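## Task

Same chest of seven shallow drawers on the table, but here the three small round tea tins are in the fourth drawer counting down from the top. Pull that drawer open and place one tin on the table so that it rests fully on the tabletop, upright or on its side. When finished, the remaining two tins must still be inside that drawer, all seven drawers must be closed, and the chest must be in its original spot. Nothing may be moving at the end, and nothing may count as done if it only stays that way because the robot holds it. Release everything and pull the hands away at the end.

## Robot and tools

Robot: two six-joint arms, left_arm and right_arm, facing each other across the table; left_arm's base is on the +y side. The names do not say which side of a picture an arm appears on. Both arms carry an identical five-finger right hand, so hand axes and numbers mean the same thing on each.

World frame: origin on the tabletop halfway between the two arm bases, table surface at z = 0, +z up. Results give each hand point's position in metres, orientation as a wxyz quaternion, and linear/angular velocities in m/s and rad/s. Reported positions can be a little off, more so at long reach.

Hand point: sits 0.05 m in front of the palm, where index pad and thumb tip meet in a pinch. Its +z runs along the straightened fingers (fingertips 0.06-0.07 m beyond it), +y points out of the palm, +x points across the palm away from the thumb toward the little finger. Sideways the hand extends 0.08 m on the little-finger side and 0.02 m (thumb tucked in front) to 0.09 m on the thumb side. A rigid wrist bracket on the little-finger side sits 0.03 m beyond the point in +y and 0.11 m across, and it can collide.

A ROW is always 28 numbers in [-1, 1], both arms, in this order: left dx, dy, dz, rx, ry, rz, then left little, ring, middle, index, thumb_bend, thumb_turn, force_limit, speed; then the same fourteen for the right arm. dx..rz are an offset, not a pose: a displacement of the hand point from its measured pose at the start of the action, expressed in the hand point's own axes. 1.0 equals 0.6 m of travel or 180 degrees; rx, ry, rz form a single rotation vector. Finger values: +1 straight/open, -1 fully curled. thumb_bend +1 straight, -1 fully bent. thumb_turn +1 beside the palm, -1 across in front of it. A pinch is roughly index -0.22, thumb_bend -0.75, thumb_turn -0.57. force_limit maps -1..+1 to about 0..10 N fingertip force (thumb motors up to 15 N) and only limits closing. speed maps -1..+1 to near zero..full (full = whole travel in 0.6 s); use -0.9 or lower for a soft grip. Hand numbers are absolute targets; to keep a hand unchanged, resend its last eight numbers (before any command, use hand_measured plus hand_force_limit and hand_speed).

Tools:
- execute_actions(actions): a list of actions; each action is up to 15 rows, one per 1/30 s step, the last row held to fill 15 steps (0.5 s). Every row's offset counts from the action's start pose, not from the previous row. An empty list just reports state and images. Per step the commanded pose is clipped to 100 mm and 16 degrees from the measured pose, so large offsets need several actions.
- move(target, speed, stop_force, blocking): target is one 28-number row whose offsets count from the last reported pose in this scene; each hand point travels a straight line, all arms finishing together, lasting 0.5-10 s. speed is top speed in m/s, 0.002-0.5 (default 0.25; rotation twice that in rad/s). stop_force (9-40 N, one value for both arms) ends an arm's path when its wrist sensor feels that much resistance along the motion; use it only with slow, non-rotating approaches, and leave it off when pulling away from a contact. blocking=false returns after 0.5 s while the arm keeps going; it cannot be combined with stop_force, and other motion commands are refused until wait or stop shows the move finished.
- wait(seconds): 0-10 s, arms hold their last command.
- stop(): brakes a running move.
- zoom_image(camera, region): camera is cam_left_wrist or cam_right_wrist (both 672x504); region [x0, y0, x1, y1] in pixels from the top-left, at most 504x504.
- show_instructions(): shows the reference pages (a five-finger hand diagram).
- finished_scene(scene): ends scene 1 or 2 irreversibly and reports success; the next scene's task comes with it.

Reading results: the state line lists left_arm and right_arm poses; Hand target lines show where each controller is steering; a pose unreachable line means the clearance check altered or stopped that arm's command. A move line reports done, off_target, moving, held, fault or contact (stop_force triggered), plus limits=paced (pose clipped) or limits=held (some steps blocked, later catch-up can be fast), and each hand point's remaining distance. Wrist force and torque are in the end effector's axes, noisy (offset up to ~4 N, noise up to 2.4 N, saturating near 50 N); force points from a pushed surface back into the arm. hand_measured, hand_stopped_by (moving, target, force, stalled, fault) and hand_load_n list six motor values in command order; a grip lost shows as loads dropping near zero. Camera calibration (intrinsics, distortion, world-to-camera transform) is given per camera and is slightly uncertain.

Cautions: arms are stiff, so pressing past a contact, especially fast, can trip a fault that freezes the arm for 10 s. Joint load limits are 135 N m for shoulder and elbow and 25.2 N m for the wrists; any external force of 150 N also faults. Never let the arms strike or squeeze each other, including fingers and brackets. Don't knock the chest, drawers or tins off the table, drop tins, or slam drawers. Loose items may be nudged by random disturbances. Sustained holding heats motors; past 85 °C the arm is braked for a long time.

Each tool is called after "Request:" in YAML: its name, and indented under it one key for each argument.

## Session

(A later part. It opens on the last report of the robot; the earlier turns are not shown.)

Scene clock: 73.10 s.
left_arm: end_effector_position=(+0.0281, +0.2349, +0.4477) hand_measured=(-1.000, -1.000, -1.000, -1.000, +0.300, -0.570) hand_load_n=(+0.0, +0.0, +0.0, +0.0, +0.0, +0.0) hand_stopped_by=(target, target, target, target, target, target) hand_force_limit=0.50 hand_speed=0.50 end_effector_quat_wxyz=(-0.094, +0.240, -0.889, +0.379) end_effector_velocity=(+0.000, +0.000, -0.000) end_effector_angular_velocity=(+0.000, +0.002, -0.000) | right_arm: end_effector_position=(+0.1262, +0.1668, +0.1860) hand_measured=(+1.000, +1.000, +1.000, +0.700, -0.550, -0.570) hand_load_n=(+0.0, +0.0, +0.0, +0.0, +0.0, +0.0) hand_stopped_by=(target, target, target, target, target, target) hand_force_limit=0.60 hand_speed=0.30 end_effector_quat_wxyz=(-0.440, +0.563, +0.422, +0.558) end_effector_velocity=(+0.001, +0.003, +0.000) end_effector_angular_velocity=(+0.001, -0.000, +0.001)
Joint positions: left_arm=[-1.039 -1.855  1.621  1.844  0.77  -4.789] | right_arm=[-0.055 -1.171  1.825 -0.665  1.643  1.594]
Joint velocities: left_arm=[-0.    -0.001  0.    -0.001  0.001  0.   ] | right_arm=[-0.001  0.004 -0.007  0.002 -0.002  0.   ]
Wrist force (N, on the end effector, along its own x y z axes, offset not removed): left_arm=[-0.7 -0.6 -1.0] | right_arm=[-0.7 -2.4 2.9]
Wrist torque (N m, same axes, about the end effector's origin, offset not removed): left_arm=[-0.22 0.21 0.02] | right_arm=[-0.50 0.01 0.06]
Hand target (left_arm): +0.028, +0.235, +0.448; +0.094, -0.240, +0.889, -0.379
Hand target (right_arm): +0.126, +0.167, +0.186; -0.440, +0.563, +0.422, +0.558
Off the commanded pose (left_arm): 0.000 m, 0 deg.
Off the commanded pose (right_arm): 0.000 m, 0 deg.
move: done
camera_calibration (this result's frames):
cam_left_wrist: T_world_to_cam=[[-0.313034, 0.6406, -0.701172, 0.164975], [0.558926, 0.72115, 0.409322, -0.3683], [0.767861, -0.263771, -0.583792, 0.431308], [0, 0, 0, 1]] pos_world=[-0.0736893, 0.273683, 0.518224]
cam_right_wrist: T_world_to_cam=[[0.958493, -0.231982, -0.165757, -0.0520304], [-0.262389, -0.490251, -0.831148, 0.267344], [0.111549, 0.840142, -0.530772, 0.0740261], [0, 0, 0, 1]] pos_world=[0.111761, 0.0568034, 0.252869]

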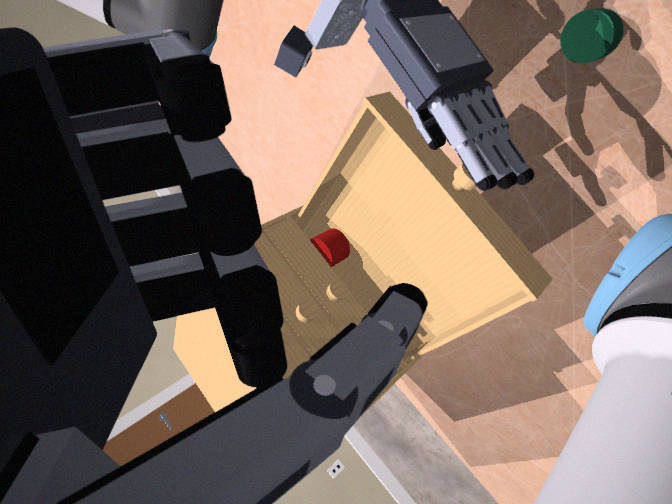

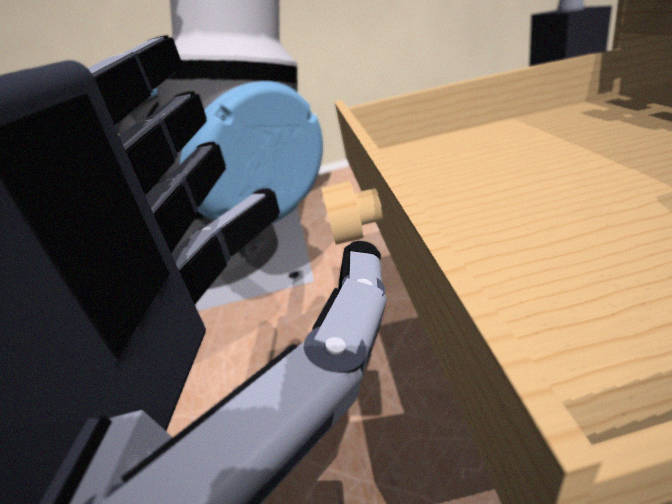

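Request:
move:
  target: [0,0,0,0,0,0,-1,-1,-1,-1,0.3,-0.57,0.5,0.5, 0,0.004,0.022,0,0,0,1,1,1,0.3,-0.55,-0.57,0.6,0.3]
  speed: 0.015

Request:
move:
  target: [0,0,0,0,0,0,-1,-1,-1,-1,0.3,-0.57,0.5,0.5, 0,0,0,0,0,0,1,1,1,-0.5,-0.9,-0.57,0.6,-0.5]

Scene clock: 74.40 s.
left_arm: end_effector_position=(+0.0281, +0.2349, +0.4477) hand_measured=(-1.000, -1.000, -1.000, -1.000, +0.300, -0.570) hand_load_n=(+0.0, +0.0, +0.0, +0.0, +0.0, +0.0) hand_stopped_by=(target, target, target, target, target, target) hand_force_limit=0.50 hand_speed=0.50 end_effector_quat_wxyz=(-0.094, +0.240, -0.889, +0.379) end_effector_velocity=(-0.000, -0.000, -0.000) end_effector_angular_velocity=(+0.000, -0.001, -0.000) | right_arm: end_effector_position=(+0.1318, +0.1787, +0.1860) hand_measured=(+1.000, +1.000, +1.000, +0.300, -0.550, -0.570) hand_load_n=(+0.0, +0.0, +0.0, +1.0, +0.0, +0.0) hand_stopped_by=(target, target, target, target, target, target) hand_force_limit=0.60 hand_speed=0.30 end_effector_quat_wxyz=(-0.440, +0.563, +0.422, +0.559) end_effector_velocity=(+0.001, +0.002, -0.000) end_effector_angular_velocity=(-0.000, -0.000, -0.001)
Joint positions: left_arm=[-1.039 -1.855  1.621  1.844  0.77  -4.789] | right_arm=[-0.062 -1.148  1.79  -0.653  1.636  1.594]
Joint velocities: left_arm=[ 0.     0.001  0.     0.    -0.     0.   ] | right_arm=[-0.001  0.004 -0.007  0.003 -0.    -0.   ]
Wrist force (N, on the end effector, along its own x y z axes, offset not removed): left_arm=[-1.1 -0.9 0.4] | right_arm=[-1.0 -4.9 0.9]
Wrist torque (N m, same axes, about the end effector's origin, offset not removed): left_arm=[-0.32 0.20 -0.02] | right_arm=[-0.42 0.14 0.09]
Hand target (left_arm): +0.028, +0.235, +0.448; +0.094, -0.240, +0.889, -0.379
Hand target (right_arm): +0.132, +0.179, +0.186; -0.440, +0.563, +0.422, +0.558
Off the commanded pose (left_arm): 0.000 m, 0 deg.
Off the commanded pose (right_arm): 0.000 m, 0 deg.
move: done
camera_calibration (this result's frames):
cam_left_wrist: T_world_to_cam=[[-0.313034, 0.6406, -0.701172, 0.164975], [0.558926, 0.72115, 0.409322, -0.3683], [0.767861, -0.263771, -0.583792, 0.431308], [0, 0, 0, 1]] pos_world=[-0.0736893, 0.273683, 0.518224]
cam_right_wrist: T_world_to_cam=[[0.95849, -0.232012, -0.165731, -0.0546504], [-0.26238, -0.490227, -0.831164, 0.274697], [0.111594, 0.840147, -0.530754, 0.0634522], [0, 0, 0, 1]] pos_world=[0.117376, 0.0686754, 0.252939]

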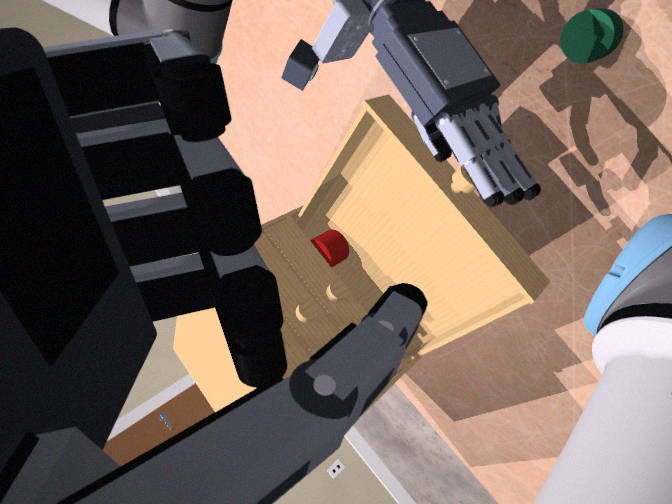

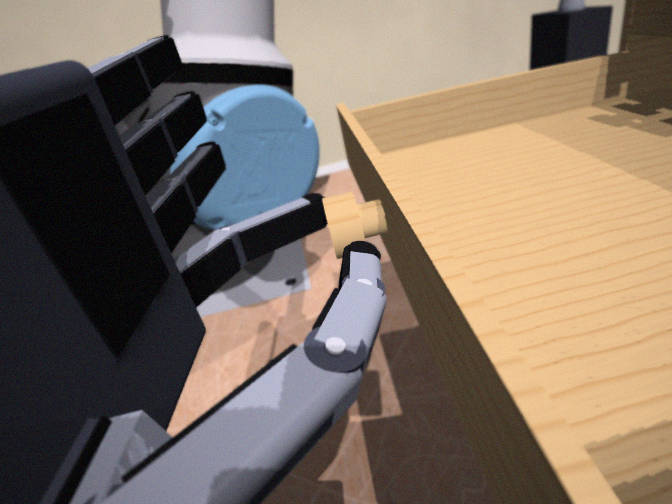

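Scene clock: 75.33 s.
left_arm: end_effector_position=(+0.0281, +0.2349, +0.4477) hand_measured=(-1.000, -1.000, -1.000, -1.000, +0.300, -0.570) hand_load_n=(+0.0, +0.0, +0.0, +0.0, +0.0, +0.0) hand_stopped_by=(target, target, target, target, target, target) hand_force_limit=0.50 hand_speed=0.50 end_effector_quat_wxyz=(-0.094, +0.240, -0.889, +0.379) end_effector_velocity=(-0.000, -0.000, +0.000) end_effector_angular_velocity=(-0.000, -0.001, -0.000) | right_arm: end_effector_position=(+0.1319, +0.1787, +0.1860) hand_measured=(+1.000, +1.000, +1.000, -0.026, -0.900, -0.570) hand_load_n=(+0.0, +0.0, +0.0, +9.5, +0.0, +0.0) hand_stopped_by=(target, target, target, force, target, target) hand_force_limit=0.60 hand_speed=-0.50 end_effector_quat_wxyz=(-0.440, +0.563, +0.422, +0.559) end_effector_velocity=(-0.000, -0.000, +0.000) end_effector_angular_velocity=(+0.000, +0.000, +0.001)
Joint positions: left_arm=[-1.039 -1.855  1.621  1.844  0.77  -4.789] | right_arm=[-0.062 -1.148  1.79  -0.653  1.636  1.594]
Joint velocities: left_arm=[ 0.     0.001 -0.     0.    -0.001  0.   ] | right_arm=[ 0. -0.  0. -0. -0.  0.]
Wrist force (N, on the end effector, along its own x y z axes, offset not removed): left_arm=[0.2 -1.3 0.0] | right_arm=[0.3 -8.4 9.9]
Wrist torque (N m, same axes, about the end effector's origin, offset not removed): left_arm=[-0.42 0.07 0.09] | right_arm=[-0.35 -0.25 0.31]
Hand target (left_arm): +0.028, +0.235, +0.448; +0.094, -0.240, +0.889, -0.379
Hand target (right_arm): +0.132, +0.179, +0.186; -0.440, +0.563, +0.422, +0.559
Off the commanded pose (left_arm): 0.000 m, 0 deg.
Off the commanded pose (right_arm): 0.000 m, 0 deg.
move: done
camera_calibration (this result's frames):
cam_left_wrist: T_world_to_cam=[[-0.313034, 0.6406, -0.701172, 0.164975], [0.558926, 0.72115, 0.409322, -0.3683], [0.767861, -0.263771, -0.583792, 0.431308], [0, 0, 0, 1]] pos_world=[-0.0736893, 0.273683, 0.518224]
cam_right_wrist: T_world_to_cam=[[0.958476, -0.232061, -0.165746, -0.0546751], [-0.262418, -0.490219, -0.831157, 0.274702], [0.111627, 0.840139, -0.53076, 0.0634465], [0, 0, 0, 1]] pos_world=[0.117409, 0.0686724, 0.252933]

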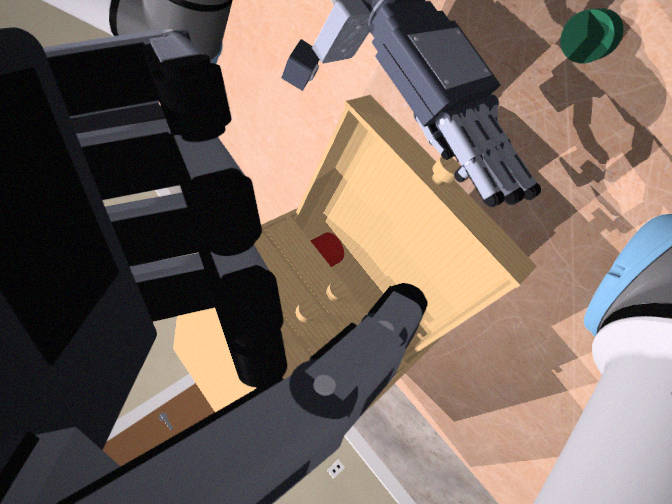

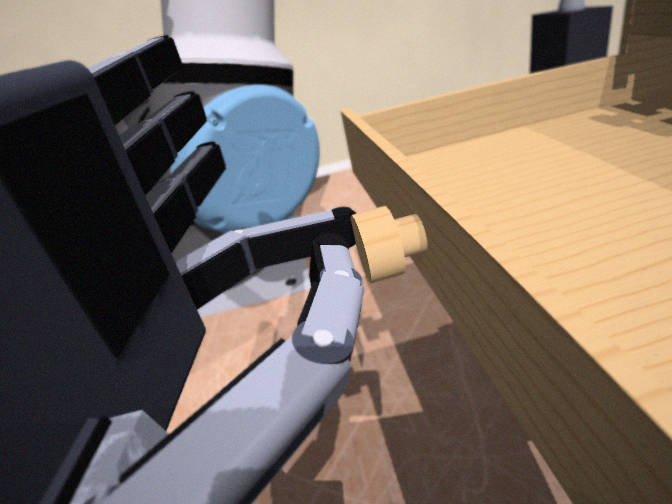

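Request:
move:
  target: [0,0,0,0,0,0,-1,-1,-1,-1,0.3,-0.57,0.5,0.5, 0,-0.01,0.015,0,0,0,1,1,1,-0.1,-0.75,-0.57,0.6,0.3]
  speed: 0.02

Request:
move:
  target: [0,0,0,0,0,0,-1,-1,-1,-1,0.3,-0.57,0.5,0.5, 0,0.1,0.016,0,0,0,1,1,1,-0.1,-0.75,-0.57,0.6,0.3]
  speed: 0.02
  stop_force: 12

Scene clock: 76.53 s.
left_arm: end_effector_position=(+0.0281, +0.2349, +0.4477) hand_measured=(-1.000, -1.000, -1.000, -1.000, +0.300, -0.570) hand_load_n=(+0.0, +0.0, +0.0, +0.0, +0.0, +0.0) hand_stopped_by=(target, target, target, target, target, target) hand_force_limit=0.50 hand_speed=0.50 end_effector_quat_wxyz=(-0.094, +0.240, -0.889, +0.379) end_effector_velocity=(+0.000, +0.000, +0.000) end_effector_angular_velocity=(-0.000, +0.000, +0.000) | right_arm: end_effector_position=(+0.1285, +0.1887, +0.1862) hand_measured=(+1.000, +1.000, +1.000, -0.028, -0.750, -0.570) hand_load_n=(+0.0, +0.0, +0.0, +0.0, +0.0, +0.0) hand_stopped_by=(target, target, target, force, target, target) hand_force_limit=0.60 hand_speed=0.30 end_effector_quat_wxyz=(-0.440, +0.563, +0.422, +0.559) end_effector_velocity=(-0.001, +0.002, -0.000) end_effector_angular_velocity=(-0.001, -0.000, +0.001)
Joint positions: left_arm=[-1.039 -1.855  1.621  1.844  0.77  -4.789] | right_arm=[-0.051 -1.128  1.758 -0.641  1.647  1.594]
Joint velocities: left_arm=[ 0.    -0.001 -0.     0.001 -0.    -0.   ] | right_arm=[ 0.002  0.005 -0.008  0.004  0.001 -0.   ]
Wrist force (N, on the end effector, along its own x y z axes, offset not removed): left_arm=[0.4 0.2 -0.1] | right_arm=[-0.5 -2.3 3.0]
Wrist torque (N m, same axes, about the end effector's origin, offset not removed): left_arm=[-0.09 0.01 0.23] | right_arm=[-0.58 0.04 0.13]
Hand target (left_arm): +0.028, +0.235, +0.448; +0.094, -0.240, +0.889, -0.379
Hand target (right_arm): +0.128, +0.189, +0.186; -0.440, +0.563, +0.422, +0.558
Off the commanded pose (left_arm): 0.000 m, 0 deg.
Off the commanded pose (right_arm): 0.000 m, 0 deg.
move: done
camera_calibration (this result's frames):
cam_left_wrist: T_world_to_cam=[[-0.313034, 0.6406, -0.701172, 0.164975], [0.558926, 0.72115, 0.409322, -0.3683], [0.767861, -0.263771, -0.583792, 0.431308], [0, 0, 0, 1]] pos_world=[-0.0736892, 0.273683, 0.518224]
cam_right_wrist: T_world_to_cam=[[0.958476, -0.232035, -0.165782, -0.049069], [-0.262432, -0.4902, -0.831164, 0.278872], [0.111593, 0.840157, -0.530739, 0.0555586], [0, 0, 0, 1]] pos_world=[0.114017, 0.0786394, 0.25314]

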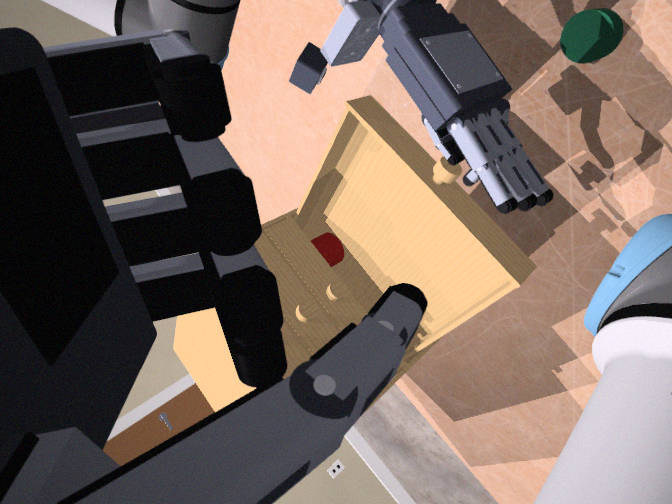

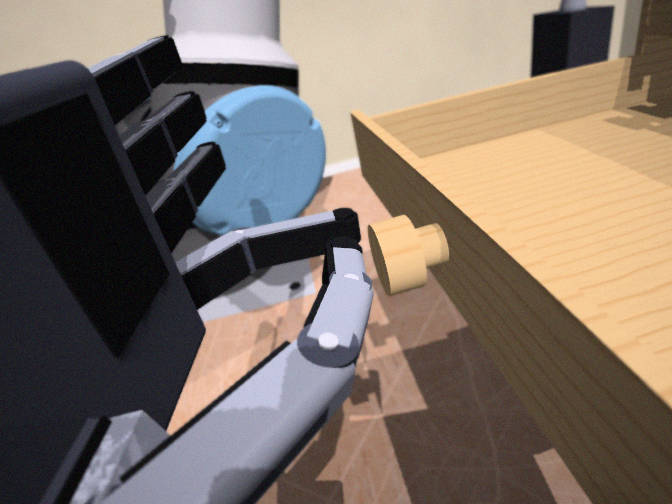

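Scene clock: 79.90 s.
left_arm: end_effector_position=(+0.0281, +0.2349, +0.4477) hand_measured=(-1.000, -1.000, -1.000, -1.000, +0.300, -0.570) hand_load_n=(+0.0, +0.0, +0.0, +0.0, +0.0, +0.0) hand_stopped_by=(target, target, target, target, target, target) hand_force_limit=0.50 hand_speed=0.50 end_effector_quat_wxyz=(-0.094, +0.240, -0.889, +0.379) end_effector_velocity=(-0.001, +0.000, -0.000) end_effector_angular_velocity=(+0.003, -0.001, -0.000) | right_arm: end_effector_position=(+0.1887, +0.1825, +0.1850) hand_measured=(+1.000, +1.000, +1.000, -0.028, -0.752, -0.570) hand_load_n=(+0.0, +0.0, +0.0, +0.0, -3.5, -0.5) hand_stopped_by=(target, target, target, force, target, target) hand_force_limit=0.60 hand_speed=0.30 end_effector_quat_wxyz=(-0.440, +0.563, +0.422, +0.559) end_effector_velocity=(+0.002, -0.000, -0.000) end_effector_angular_velocity=(-0.000, -0.000, -0.000)
Joint positions: left_arm=[-1.039 -1.855  1.621  1.844  0.77  -4.789] | right_arm=[-0.172 -1.14   1.781 -0.652  1.526  1.594]
Joint velocities: left_arm=[-0.     0.002 -0.     0.     0.002  0.   ] | right_arm=[-0.005 -0.     0.001 -0.001 -0.005 -0.   ]
Wrist force (N, on the end effector, along its own x y z axes, offset not removed): left_arm=[0.4 0.2 -0.5] | right_arm=[0.4 -5.3 3.6]
Wrist torque (N m, same axes, about the end effector's origin, offset not removed): left_arm=[-0.12 -0.02 0.12] | right_arm=[-0.51 0.02 0.12]
Hand target (left_arm): +0.028, +0.235, +0.448; +0.094, -0.240, +0.889, -0.379
Hand target (right_arm): +0.189, +0.183, +0.185; -0.440, +0.563, +0.422, +0.559
Off the commanded pose (left_arm): 0.000 m, 0 deg.
Off the commanded pose (right_arm): 0.000 m, 0 deg.
move: done
camera_calibration (this result's frames):
cam_left_wrist: T_world_to_cam=[[-0.313034, 0.6406, -0.701172, 0.164975], [0.558926, 0.72115, 0.409322, -0.3683], [0.767861, -0.263771, -0.583792, 0.431308], [0, 0, 0, 1]] pos_world=[-0.0736892, 0.273683, 0.518224]
cam_right_wrist: T_world_to_cam=[[0.958534, -0.232066, -0.1654, -0.108453], [-0.262128, -0.490273, -0.831217, 0.290616], [0.111806, 0.840106, -0.530775, 0.0533236], [0, 0, 0, 1]] pos_world=[0.174173, 0.0725153, 0.251929]

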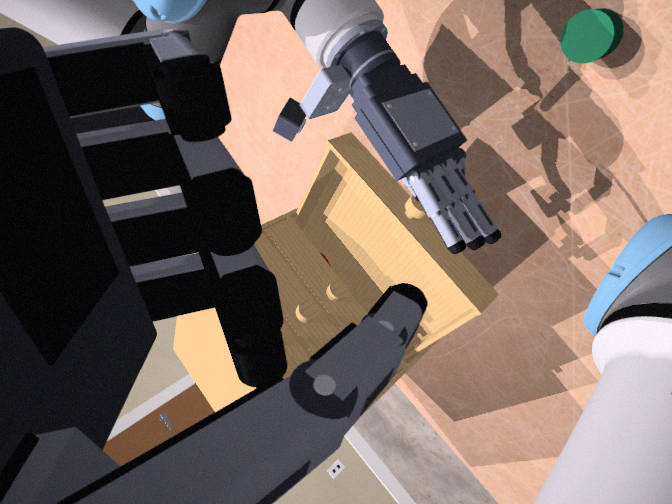

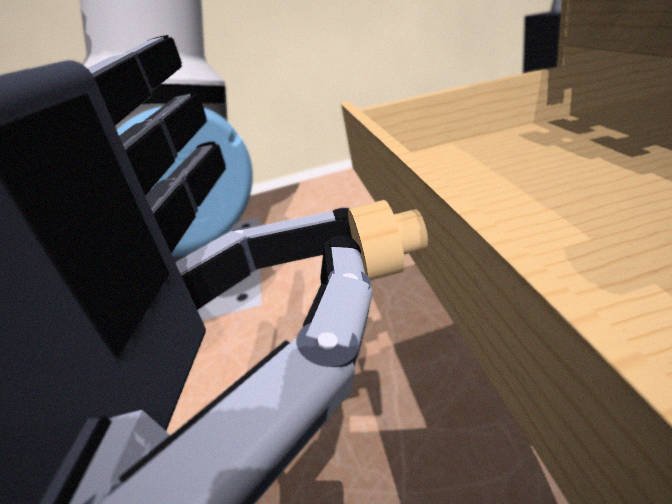

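Request:
move:
  target: [0,0,0,0,0,0,-1,-1,-1,-1,0.3,-0.57,0.5,0.5, 0,0.06,0.016,0,0,0,1,1,1,-0.1,-0.75,-0.57,0.6,0.3]
  speed: 0.03
  stop_force: 14

Scene clock: 82.07 s.
left_arm: end_effector_position=(+0.0281, +0.2349, +0.4477) hand_measured=(-1.000, -1.000, -1.000, -1.000, +0.300, -0.570) hand_load_n=(+0.0, +0.0, +0.0, +0.0, +0.0, +0.0) hand_stopped_by=(target, target, target, target, target, target) hand_force_limit=0.50 hand_speed=0.50 end_effector_quat_wxyz=(-0.094, +0.240, -0.889, +0.379) end_effector_velocity=(-0.000, -0.000, -0.000) end_effector_angular_velocity=(-0.001, +0.000, +0.000) | right_arm: end_effector_position=(+0.2256, +0.1825, +0.1843) hand_measured=(+1.000, +1.000, +1.000, -0.028, -0.752, -0.570) hand_load_n=(+0.0, +0.0, +0.0, +0.0, -1.5, -0.5) hand_stopped_by=(target, target, target, force, target, target) hand_force_limit=0.60 hand_speed=0.30 end_effector_quat_wxyz=(-0.440, +0.562, +0.422, +0.559) end_effector_velocity=(+0.002, +0.000, -0.000) end_effector_angular_velocity=(-0.001, +0.000, +0.001)
Joint positions: left_arm=[-1.039 -1.855  1.621  1.844  0.77  -4.789] | right_arm=[-0.242 -1.134  1.773 -0.65   1.456  1.595]
Joint velocities: left_arm=[ 0.     0.001  0.    -0.001 -0.    -0.   ] | right_arm=[-0.005  0.001 -0.001  0.001 -0.005  0.   ]
Wrist force (N, on the end effector, along its own x y z axes, offset not removed): left_arm=[0.2 -1.0 -1.0] | right_arm=[0.2 -2.1 1.7]
Wrist torque (N m, same axes, about the end effector's origin, offset not removed): left_arm=[-0.30 0.07 0.11] | right_arm=[-0.25 0.09 0.10]
Hand target (left_arm): +0.028, +0.235, +0.448; +0.094, -0.240, +0.889, -0.379
Hand target (right_arm): +0.226, +0.183, +0.184; -0.440, +0.562, +0.422, +0.559
Off the commanded pose (left_arm): 0.000 m, 0 deg.
Off the commanded pose (right_arm): 0.000 m, 0 deg.
move: done
camera_calibration (this result's frames):
cam_left_wrist: T_world_to_cam=[[-0.313034, 0.6406, -0.701172, 0.164975], [0.558926, 0.72115, 0.409322, -0.3683], [0.767861, -0.263771, -0.583792, 0.431308], [0, 0, 0, 1]] pos_world=[-0.0736893, 0.273683, 0.518224]
cam_right_wrist: T_world_to_cam=[[0.958563, -0.232105, -0.165177, -0.144031], [-0.261963, -0.490325, -0.831238, 0.299708], [0.111945, 0.840065, -0.53081, 0.048805], [0, 0, 0, 1]] pos_world=[0.211112, 0.0725246, 0.251245]

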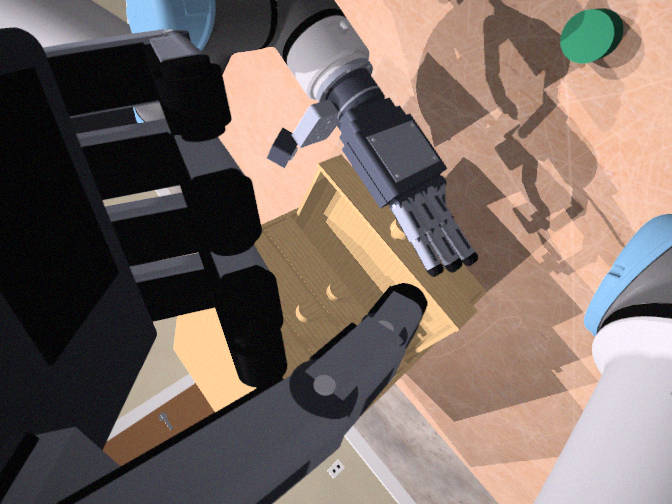

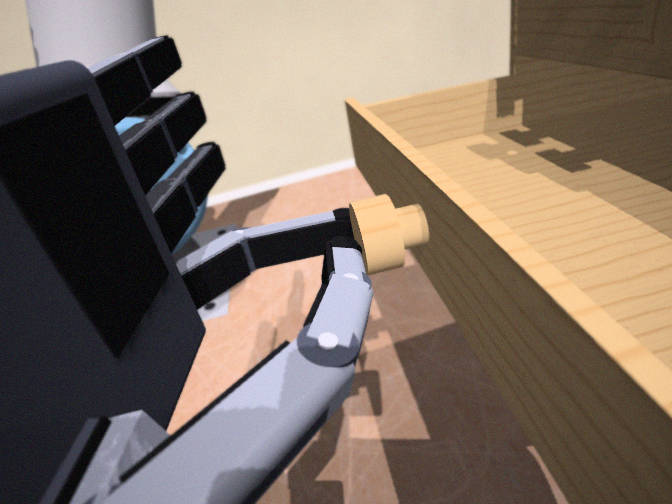

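Request:
move:
  target: [0,0,0,0,0,0,-1,-1,-1,-1,0.3,-0.57,0.5,0.5, 0,0.1,0.027,0,0,0,1,1,1,-0.1,-0.75,-0.57,0.6,0.3]
  speed: 0.03
  stop_force: 12

Scene clock: 84.60 s.
left_arm: end_effector_position=(+0.0281, +0.2349, +0.4477) hand_measured=(-1.000, -1.000, -1.000, -1.000, +0.300, -0.570) hand_load_n=(+0.0, +0.0, +0.0, +0.0, +0.0, +0.0) hand_stopped_by=(target, target, target, target, target, target) hand_force_limit=0.50 hand_speed=0.50 end_effector_quat_wxyz=(-0.094, +0.240, -0.889, +0.379) end_effector_velocity=(+0.000, +0.000, +0.000) end_effector_angular_velocity=(-0.001, +0.002, -0.000) | right_arm: end_effector_position=(+0.2875, +0.1827, +0.1832) hand_measured=(+1.000, +1.000, +1.000, -0.028, -0.752, -0.570) hand_load_n=(+0.0, +0.0, +0.0, +0.0, -1.5, -0.5) hand_stopped_by=(target, target, target, force, target, target) hand_force_limit=0.60 hand_speed=0.30 end_effector_quat_wxyz=(-0.440, +0.562, +0.422, +0.559) end_effector_velocity=(+0.002, +0.000, -0.000) end_effector_angular_velocity=(+0.000, -0.000, +0.000)
Joint positions: left_arm=[-1.039 -1.855  1.621  1.844  0.77  -4.789] | right_arm=[-0.354 -1.111  1.74  -0.641  1.344  1.596]
Joint velocities: left_arm=[ 0.    -0.001  0.    -0.001 -0.     0.   ] | right_arm=[-0.004  0.001 -0.001 -0.001 -0.005  0.   ]
Wrist force (N, on the end effector, along its own x y z axes, offset not removed): left_arm=[0.7 -0.2 0.0] | right_arm=[-0.7 -1.6 2.4]
Wrist torque (N m, same axes, about the end effector's origin, offset not removed): left_arm=[-0.20 0.00 0.19] | right_arm=[-0.19 0.17 0.14]
Hand target (left_arm): +0.028, +0.235, +0.448; +0.094, -0.240, +0.889, -0.379
Hand target (right_arm): +0.288, +0.183, +0.183; -0.440, +0.562, +0.422, +0.559
Off the commanded pose (left_arm): 0.000 m, 0 deg.
Off the commanded pose (right_arm): 0.000 m, 0 deg.
move: done
camera_calibration (this result's frames):
cam_left_wrist: T_world_to_cam=[[-0.313034, 0.6406, -0.701172, 0.164975], [0.558926, 0.72115, 0.409322, -0.3683], [0.767861, -0.263771, -0.583792, 0.431308], [0, 0, 0, 1]] pos_world=[-0.0736892, 0.273683, 0.518224]
cam_right_wrist: T_world_to_cam=[[0.958612, -0.232153, -0.164828, -0.20353], [-0.261701, -0.490436, -0.831255, 0.314999], [0.112141, 0.839987, -0.530893, 0.0410765], [0, 0, 0, 1]] pos_world=[0.272936, 0.0727331, 0.250104]

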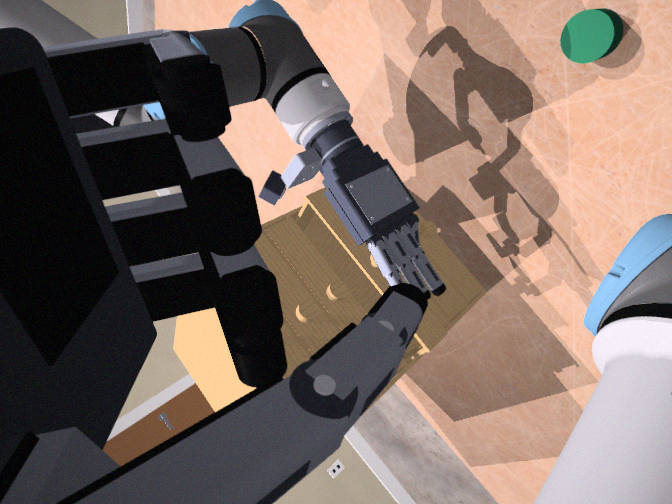

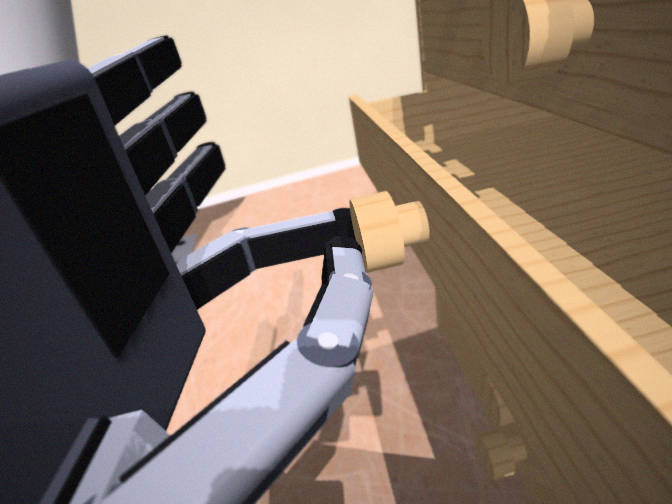

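Request:
move:
  target: [0,0,0,0,0,0,-1,-1,-1,-1,0.3,-0.57,0.5,0.5, 0,0.1,0.027,0,0,0,1,1,1,-0.1,-0.75,-0.57,0.6,0.3]
  speed: 0.02
  stop_force: 10

Scene clock: 87.70 s.
left_arm: end_effector_position=(+0.0281, +0.2349, +0.4477) hand_measured=(-1.000, -1.000, -1.000, -1.000, +0.300, -0.570) hand_load_n=(+0.0, +0.0, +0.0, +0.0, +0.0, +0.0) hand_stopped_by=(target, target, target, target, target, target) hand_force_limit=0.50 hand_speed=0.50 end_effector_quat_wxyz=(-0.094, +0.240, -0.889, +0.379) end_effector_velocity=(+0.000, -0.000, +0.000) end_effector_angular_velocity=(-0.001, -0.000, +0.000) | right_arm: end_effector_position=(+0.3388, +0.1828, +0.1820) hand_measured=(+1.000, +1.000, +1.000, -0.028, -0.758, -0.570) hand_load_n=(+0.0, +0.0, +0.0, +0.0, -10.0, +0.0) hand_stopped_by=(target, target, target, force, target, target) hand_force_limit=0.60 hand_speed=0.30 end_effector_quat_wxyz=(-0.439, +0.563, +0.422, +0.559) end_effector_velocity=(-0.007, -0.000, +0.001) end_effector_angular_velocity=(+0.002, -0.001, -0.001)
Joint positions: left_arm=[-1.039 -1.855  1.621  1.844  0.77  -4.789] | right_arm=[-0.44  -1.081  1.696 -0.626  1.258  1.597]
Joint velocities: left_arm=[ 0.    -0.001  0.001 -0.    -0.001 -0.   ] | right_arm=[ 0.011 -0.006  0.009 -0.006  0.013  0.   ]
Wrist force (N, on the end effector, along its own x y z axes, offset not removed): left_arm=[-0.1 -0.9 2.5] | right_arm=[-0.2 -14.5 -2.4]
Wrist torque (N m, same axes, about the end effector's origin, offset not removed): left_arm=[-0.48 0.07 0.09] | right_arm=[-0.56 0.06 0.05]
Hand target (left_arm): +0.028, +0.235, +0.448; +0.094, -0.240, +0.889, -0.379
Hand target (right_arm): +0.338, +0.183, +0.182; -0.440, +0.562, +0.422, +0.559
Off the commanded pose (left_arm): 0.000 m, 0 deg.
Off the commanded pose (right_arm): 0.011 m, 0 deg.
move: contact (right_arm)
camera_calibration (this result's frames):
cam_left_wrist: T_world_to_cam=[[-0.313034, 0.640599, -0.701172, 0.164976], [0.558926, 0.72115, 0.409322, -0.3683], [0.767861, -0.263772, -0.583792, 0.431308], [0, 0, 0, 1]] pos_world=[-0.0736892, 0.273683, 0.518224]
cam_right_wrist: T_world_to_cam=[[0.958551, -0.232451, -0.164764, -0.252874], [-0.261859, -0.490801, -0.83099, 0.327571], [0.112298, 0.839691, -0.531327, 0.034694], [0, 0, 0, 1]] pos_world=[0.324273, 0.0728592, 0.248978]

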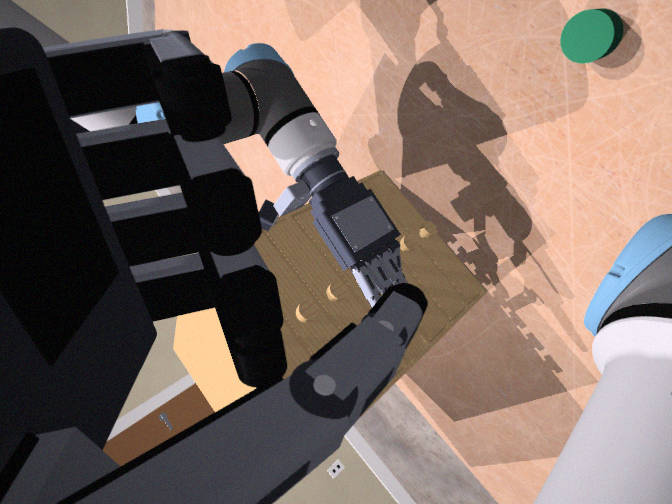

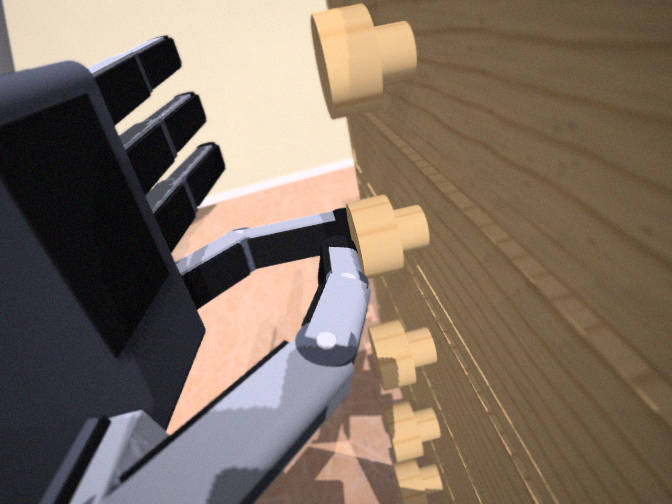

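Request:
move:
  target: [0,0,0,0,0,0,-1,-1,-1,-1,0.3,-0.57,0.5,0.5, 0,-0.08,-0.06,0,0,0,1,1,1,-0.1,-0.75,-0.57,0.6,0.3]
  speed: 0.1

Request:
execute_actions:
  actions: []

Scene clock: 89.10 s.
left_arm: end_effector_position=(+0.0281, +0.2349, +0.4477) hand_measured=(-1.000, -1.000, -1.000, -1.000, +0.300, -0.570) hand_load_n=(+0.0, +0.0, +0.0, +0.0, +0.0, +0.0) hand_stopped_by=(target, target, target, target, target, target) hand_force_limit=0.50 hand_speed=0.50 end_effector_quat_wxyz=(-0.094, +0.240, -0.889, +0.379) end_effector_velocity=(+0.000, -0.000, +0.000) end_effector_angular_velocity=(-0.001, +0.000, +0.000) | right_arm: end_effector_position=(+0.2835, +0.1606, +0.1827) hand_measured=(+1.000, +1.000, +1.000, -0.028, -0.750, -0.570) hand_load_n=(+0.0, +0.0, +0.0, +0.0, +0.0, +0.0) hand_stopped_by=(target, target, target, force, target, target) hand_force_limit=0.60 hand_speed=0.30 end_effector_quat_wxyz=(-0.439, +0.563, +0.422, +0.559) end_effector_velocity=(-0.002, -0.001, +0.001) end_effector_angular_velocity=(+0.001, -0.001, +0.001)
Joint positions: left_arm=[-1.039 -1.855  1.621  1.844  0.77  -4.789] | right_arm=[-0.368 -1.155  1.811 -0.667  1.33   1.596]
Joint velocities: left_arm=[ 0.    -0.001  0.     0.    -0.001 -0.001] | right_arm=[ 0.003 -0.004  0.004 -0.002  0.003  0.   ]
Wrist force (N, on the end effector, along its own x y z axes, offset not removed): left_arm=[0.4 1.0 -0.2] | right_arm=[-0.5 -2.9 3.0]
Wrist torque (N m, same axes, about the end effector's origin, offset not removed): left_arm=[0.05 0.10 0.29] | right_arm=[-0.65 -0.02 0.00]
Hand target (left_arm): +0.028, +0.235, +0.448; +0.094, -0.240, +0.889, -0.379
Hand target (right_arm): +0.283, +0.160, +0.183; -0.439, +0.563, +0.422, +0.559
Off the commanded pose (left_arm): 0.000 m, 0 deg.
Off the commanded pose (right_arm): 0.000 m, 0 deg.
move: done
camera_calibration (this result's frames):
cam_left_wrist: T_world_to_cam=[[-0.313034, 0.6406, -0.701172, 0.164975], [0.558926, 0.72115, 0.409322, -0.3683], [0.767861, -0.263771, -0.583793, 0.431308], [0, 0, 0, 1]] pos_world=[-0.0736892, 0.273683, 0.518224]
cam_right_wrist: T_world_to_cam=[[0.958522, -0.232413, -0.164983, -0.20484], [-0.262019, -0.490739, -0.830976, 0.302774], [0.112166, 0.839737, -0.531281, 0.0600103], [0, 0, 0, 1]] pos_world=[0.268945, 0.0505829, 0.249685]

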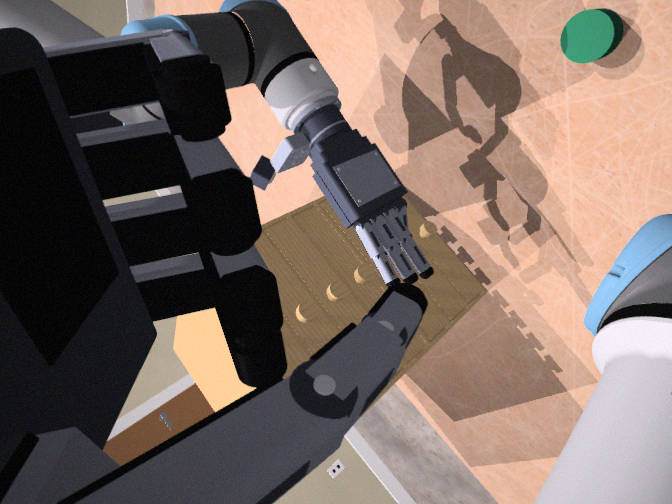

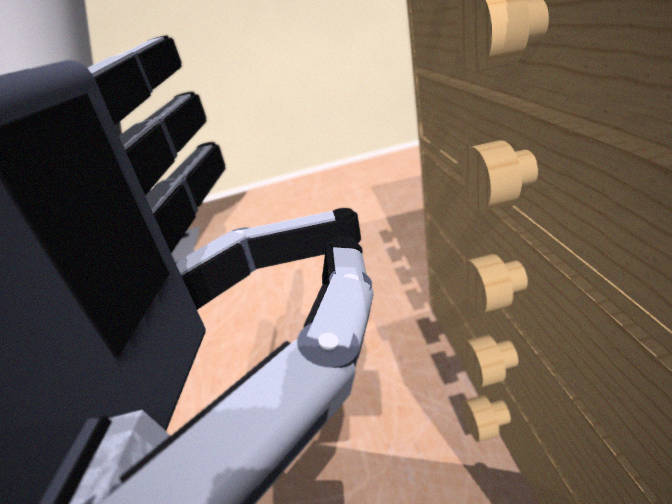

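Scene clock: 89.10 s.
left_arm: end_effector_position=(+0.0281, +0.2349, +0.4477) hand_measured=(-1.000, -1.000, -1.000, -1.000, +0.300, -0.570) hand_load_n=(+0.0, +0.0, +0.0, +0.0, +0.0, +0.0) hand_stopped_by=(target, target, target, target, target, target) hand_force_limit=0.50 hand_speed=0.50 end_effector_quat_wxyz=(-0.094, +0.240, -0.889, +0.379) end_effector_velocity=(+0.000, -0.000, +0.000) end_effector_angular_velocity=(-0.001, +0.000, +0.000) | right_arm: end_effector_position=(+0.2835, +0.1606, +0.1827) hand_measured=(+1.000, +1.000, +1.000, -0.028, -0.750, -0.570) hand_load_n=(+0.0, +0.0, +0.0, +0.0, +0.0, +0.0) hand_stopped_by=(target, target, target, force, target, target) hand_force_limit=0.60 hand_speed=0.30 end_effector_quat_wxyz=(-0.439, +0.563, +0.422, +0.559) end_effector_velocity=(-0.002, -0.001, +0.001) end_effector_angular_velocity=(+0.001, -0.001, +0.001)
Joint positions: left_arm=[-1.039 -1.855  1.621  1.844  0.77  -4.789] | right_arm=[-0.368 -1.155  1.811 -0.667  1.33   1.596]
Joint velocities: left_arm=[ 0.    -0.001  0.     0.    -0.001 -0.001] | right_arm=[ 0.003 -0.004  0.004 -0.002  0.003  0.   ]
Wrist force (N, on the end effector, along its own x y z axes, offset not removed): left_arm=[0.4 1.0 -0.2] | right_arm=[-0.5 -2.9 3.0]
Wrist torque (N m, same axes, about the end effector's origin, offset not removed): left_arm=[0.05 0.10 0.29] | right_arm=[-0.65 -0.02 0.00]
Hand target (left_arm): +0.028, +0.235, +0.448; +0.094, -0.240, +0.889, -0.379
Hand target (right_arm): +0.283, +0.160, +0.183; -0.439, +0.563, +0.422, +0.559
Off the commanded pose (left_arm): 0.000 m, 0 deg.
Off the commanded pose (right_arm): 0.000 m, 0 deg.
camera_calibration (this result's frames):
cam_left_wrist: T_world_to_cam=[[-0.313034, 0.6406, -0.701172, 0.164975], [0.558926, 0.72115, 0.409322, -0.3683], [0.767861, -0.263771, -0.583793, 0.431308], [0, 0, 0, 1]] pos_world=[-0.0736892, 0.273683, 0.518224]
cam_right_wrist: T_world_to_cam=[[0.958522, -0.232413, -0.164983, -0.20484], [-0.262019, -0.490739, -0.830976, 0.302774], [0.112166, 0.839737, -0.531281, 0.0600103], [0, 0, 0, 1]] pos_world=[0.268945, 0.0505829, 0.249685]

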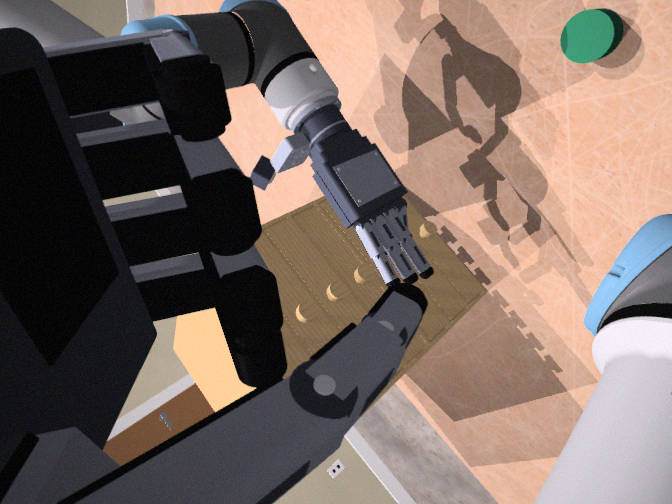

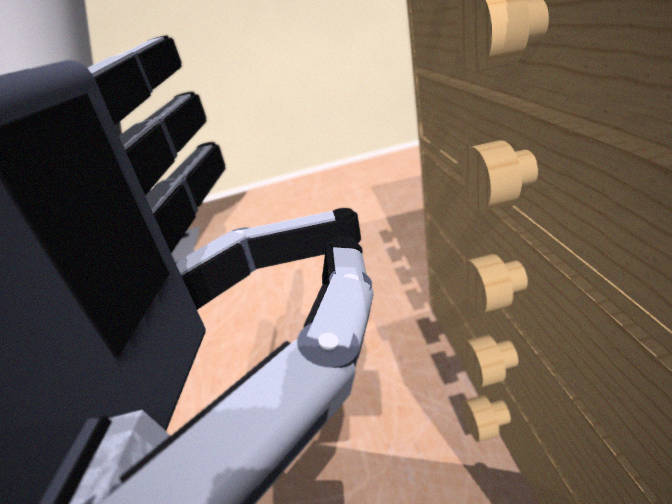

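Request:
move:
  target: [-0.547,0.017,-0.0995,-0.212,0.162,0.394,1,1,1,1,1,1,0.5,0.5, 0,-0.4,-0.2,0,0,0,1,1,1,1,1,1,0.6,0.5]
  speed: 0.25

Scene clock: 93.40 s.
left_arm: end_effector_position=(+0.2881, +0.4421, +0.4780) hand_measured=(+1.000, +1.000, +1.000, +1.000, +1.000, +1.000) hand_load_n=(+0.0, +0.0, +0.0, +0.0, +0.0, +0.0) hand_stopped_by=(target, target, target, target, target, target) hand_force_limit=0.50 hand_speed=0.50 end_effector_quat_wxyz=(+0.006, +0.383, +0.924, -0.010) end_effector_velocity=(+0.001, +0.000, +0.000) end_effector_angular_velocity=(+0.002, +0.014, -0.007) | right_arm: end_effector_position=(+0.0206, +0.1064, +0.1869) hand_measured=(+1.000, +1.000, +1.000, +1.000, +1.000, +1.000) hand_load_n=(+0.0, +0.0, +0.0, +0.0, +0.0, +0.0) hand_stopped_by=(target, target, target, target, target, target) hand_force_limit=0.60 hand_speed=0.50 end_effector_quat_wxyz=(-0.440, +0.563, +0.422, +0.558) end_effector_velocity=(-0.001, +0.000, +0.000) end_effector_angular_velocity=(+0.001, -0.000, +0.001)
Joint positions: left_arm=[ 0.529 -1.753  1.36   1.941  1.578 -1.89 ] | right_arm=[ 0.165 -1.249  1.937 -0.699  1.863  1.592]
Joint velocities: left_arm=[ 0.022  0.01  -0.009  0.007  0.013  0.028] | right_arm=[ 0.002 -0.    -0.    -0.001  0.001 -0.   ]
Wrist force (N, on the end effector, along its own x y z axes, offset not removed): left_arm=[0.2 1.4 -0.4] | right_arm=[0.5 -2.3 2.3]
Wrist torque (N m, same axes, about the end effector's origin, offset not removed): left_arm=[0.01 0.17 0.16] | right_arm=[-0.53 -0.11 0.12]
Hand target (left_arm): +0.288, +0.442, +0.478; +0.005, +0.383, +0.924, -0.011
Hand target (right_arm): +0.021, +0.106, +0.187; -0.440, +0.563, +0.422, +0.558
Off the commanded pose (left_arm): 0.001 m, 0 deg.
Off the commanded pose (right_arm): 0.000 m, 0 deg.
move: done
camera_calibration (this result's frames):
cam_left_wrist: T_world_to_cam=[[0.747421, 0.664268, 0.0104974, -0.521278], [0.545967, -0.62316, 0.559993, -0.149478], [0.378527, -0.412819, -0.828431, 0.598979], [0, 0, 0, 1]] pos_world=[0.244495, 0.500389, 0.585392]
cam_right_wrist: T_world_to_cam=[[0.958253, -0.232335, -0.166646, 0.0355432], [-0.263375, -0.490415, -0.830739, 0.2108], [0.111284, 0.839948, -0.531133, 0.13716], [0, 0, 0, 1]] pos_world=[0.00619627, -0.0035701, 0.253893]

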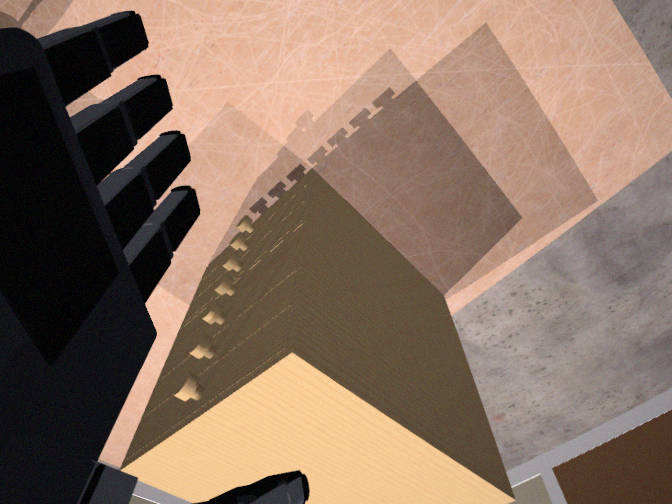

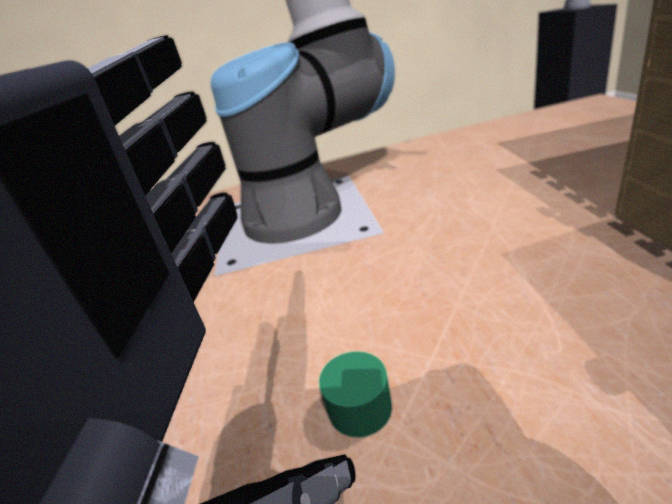

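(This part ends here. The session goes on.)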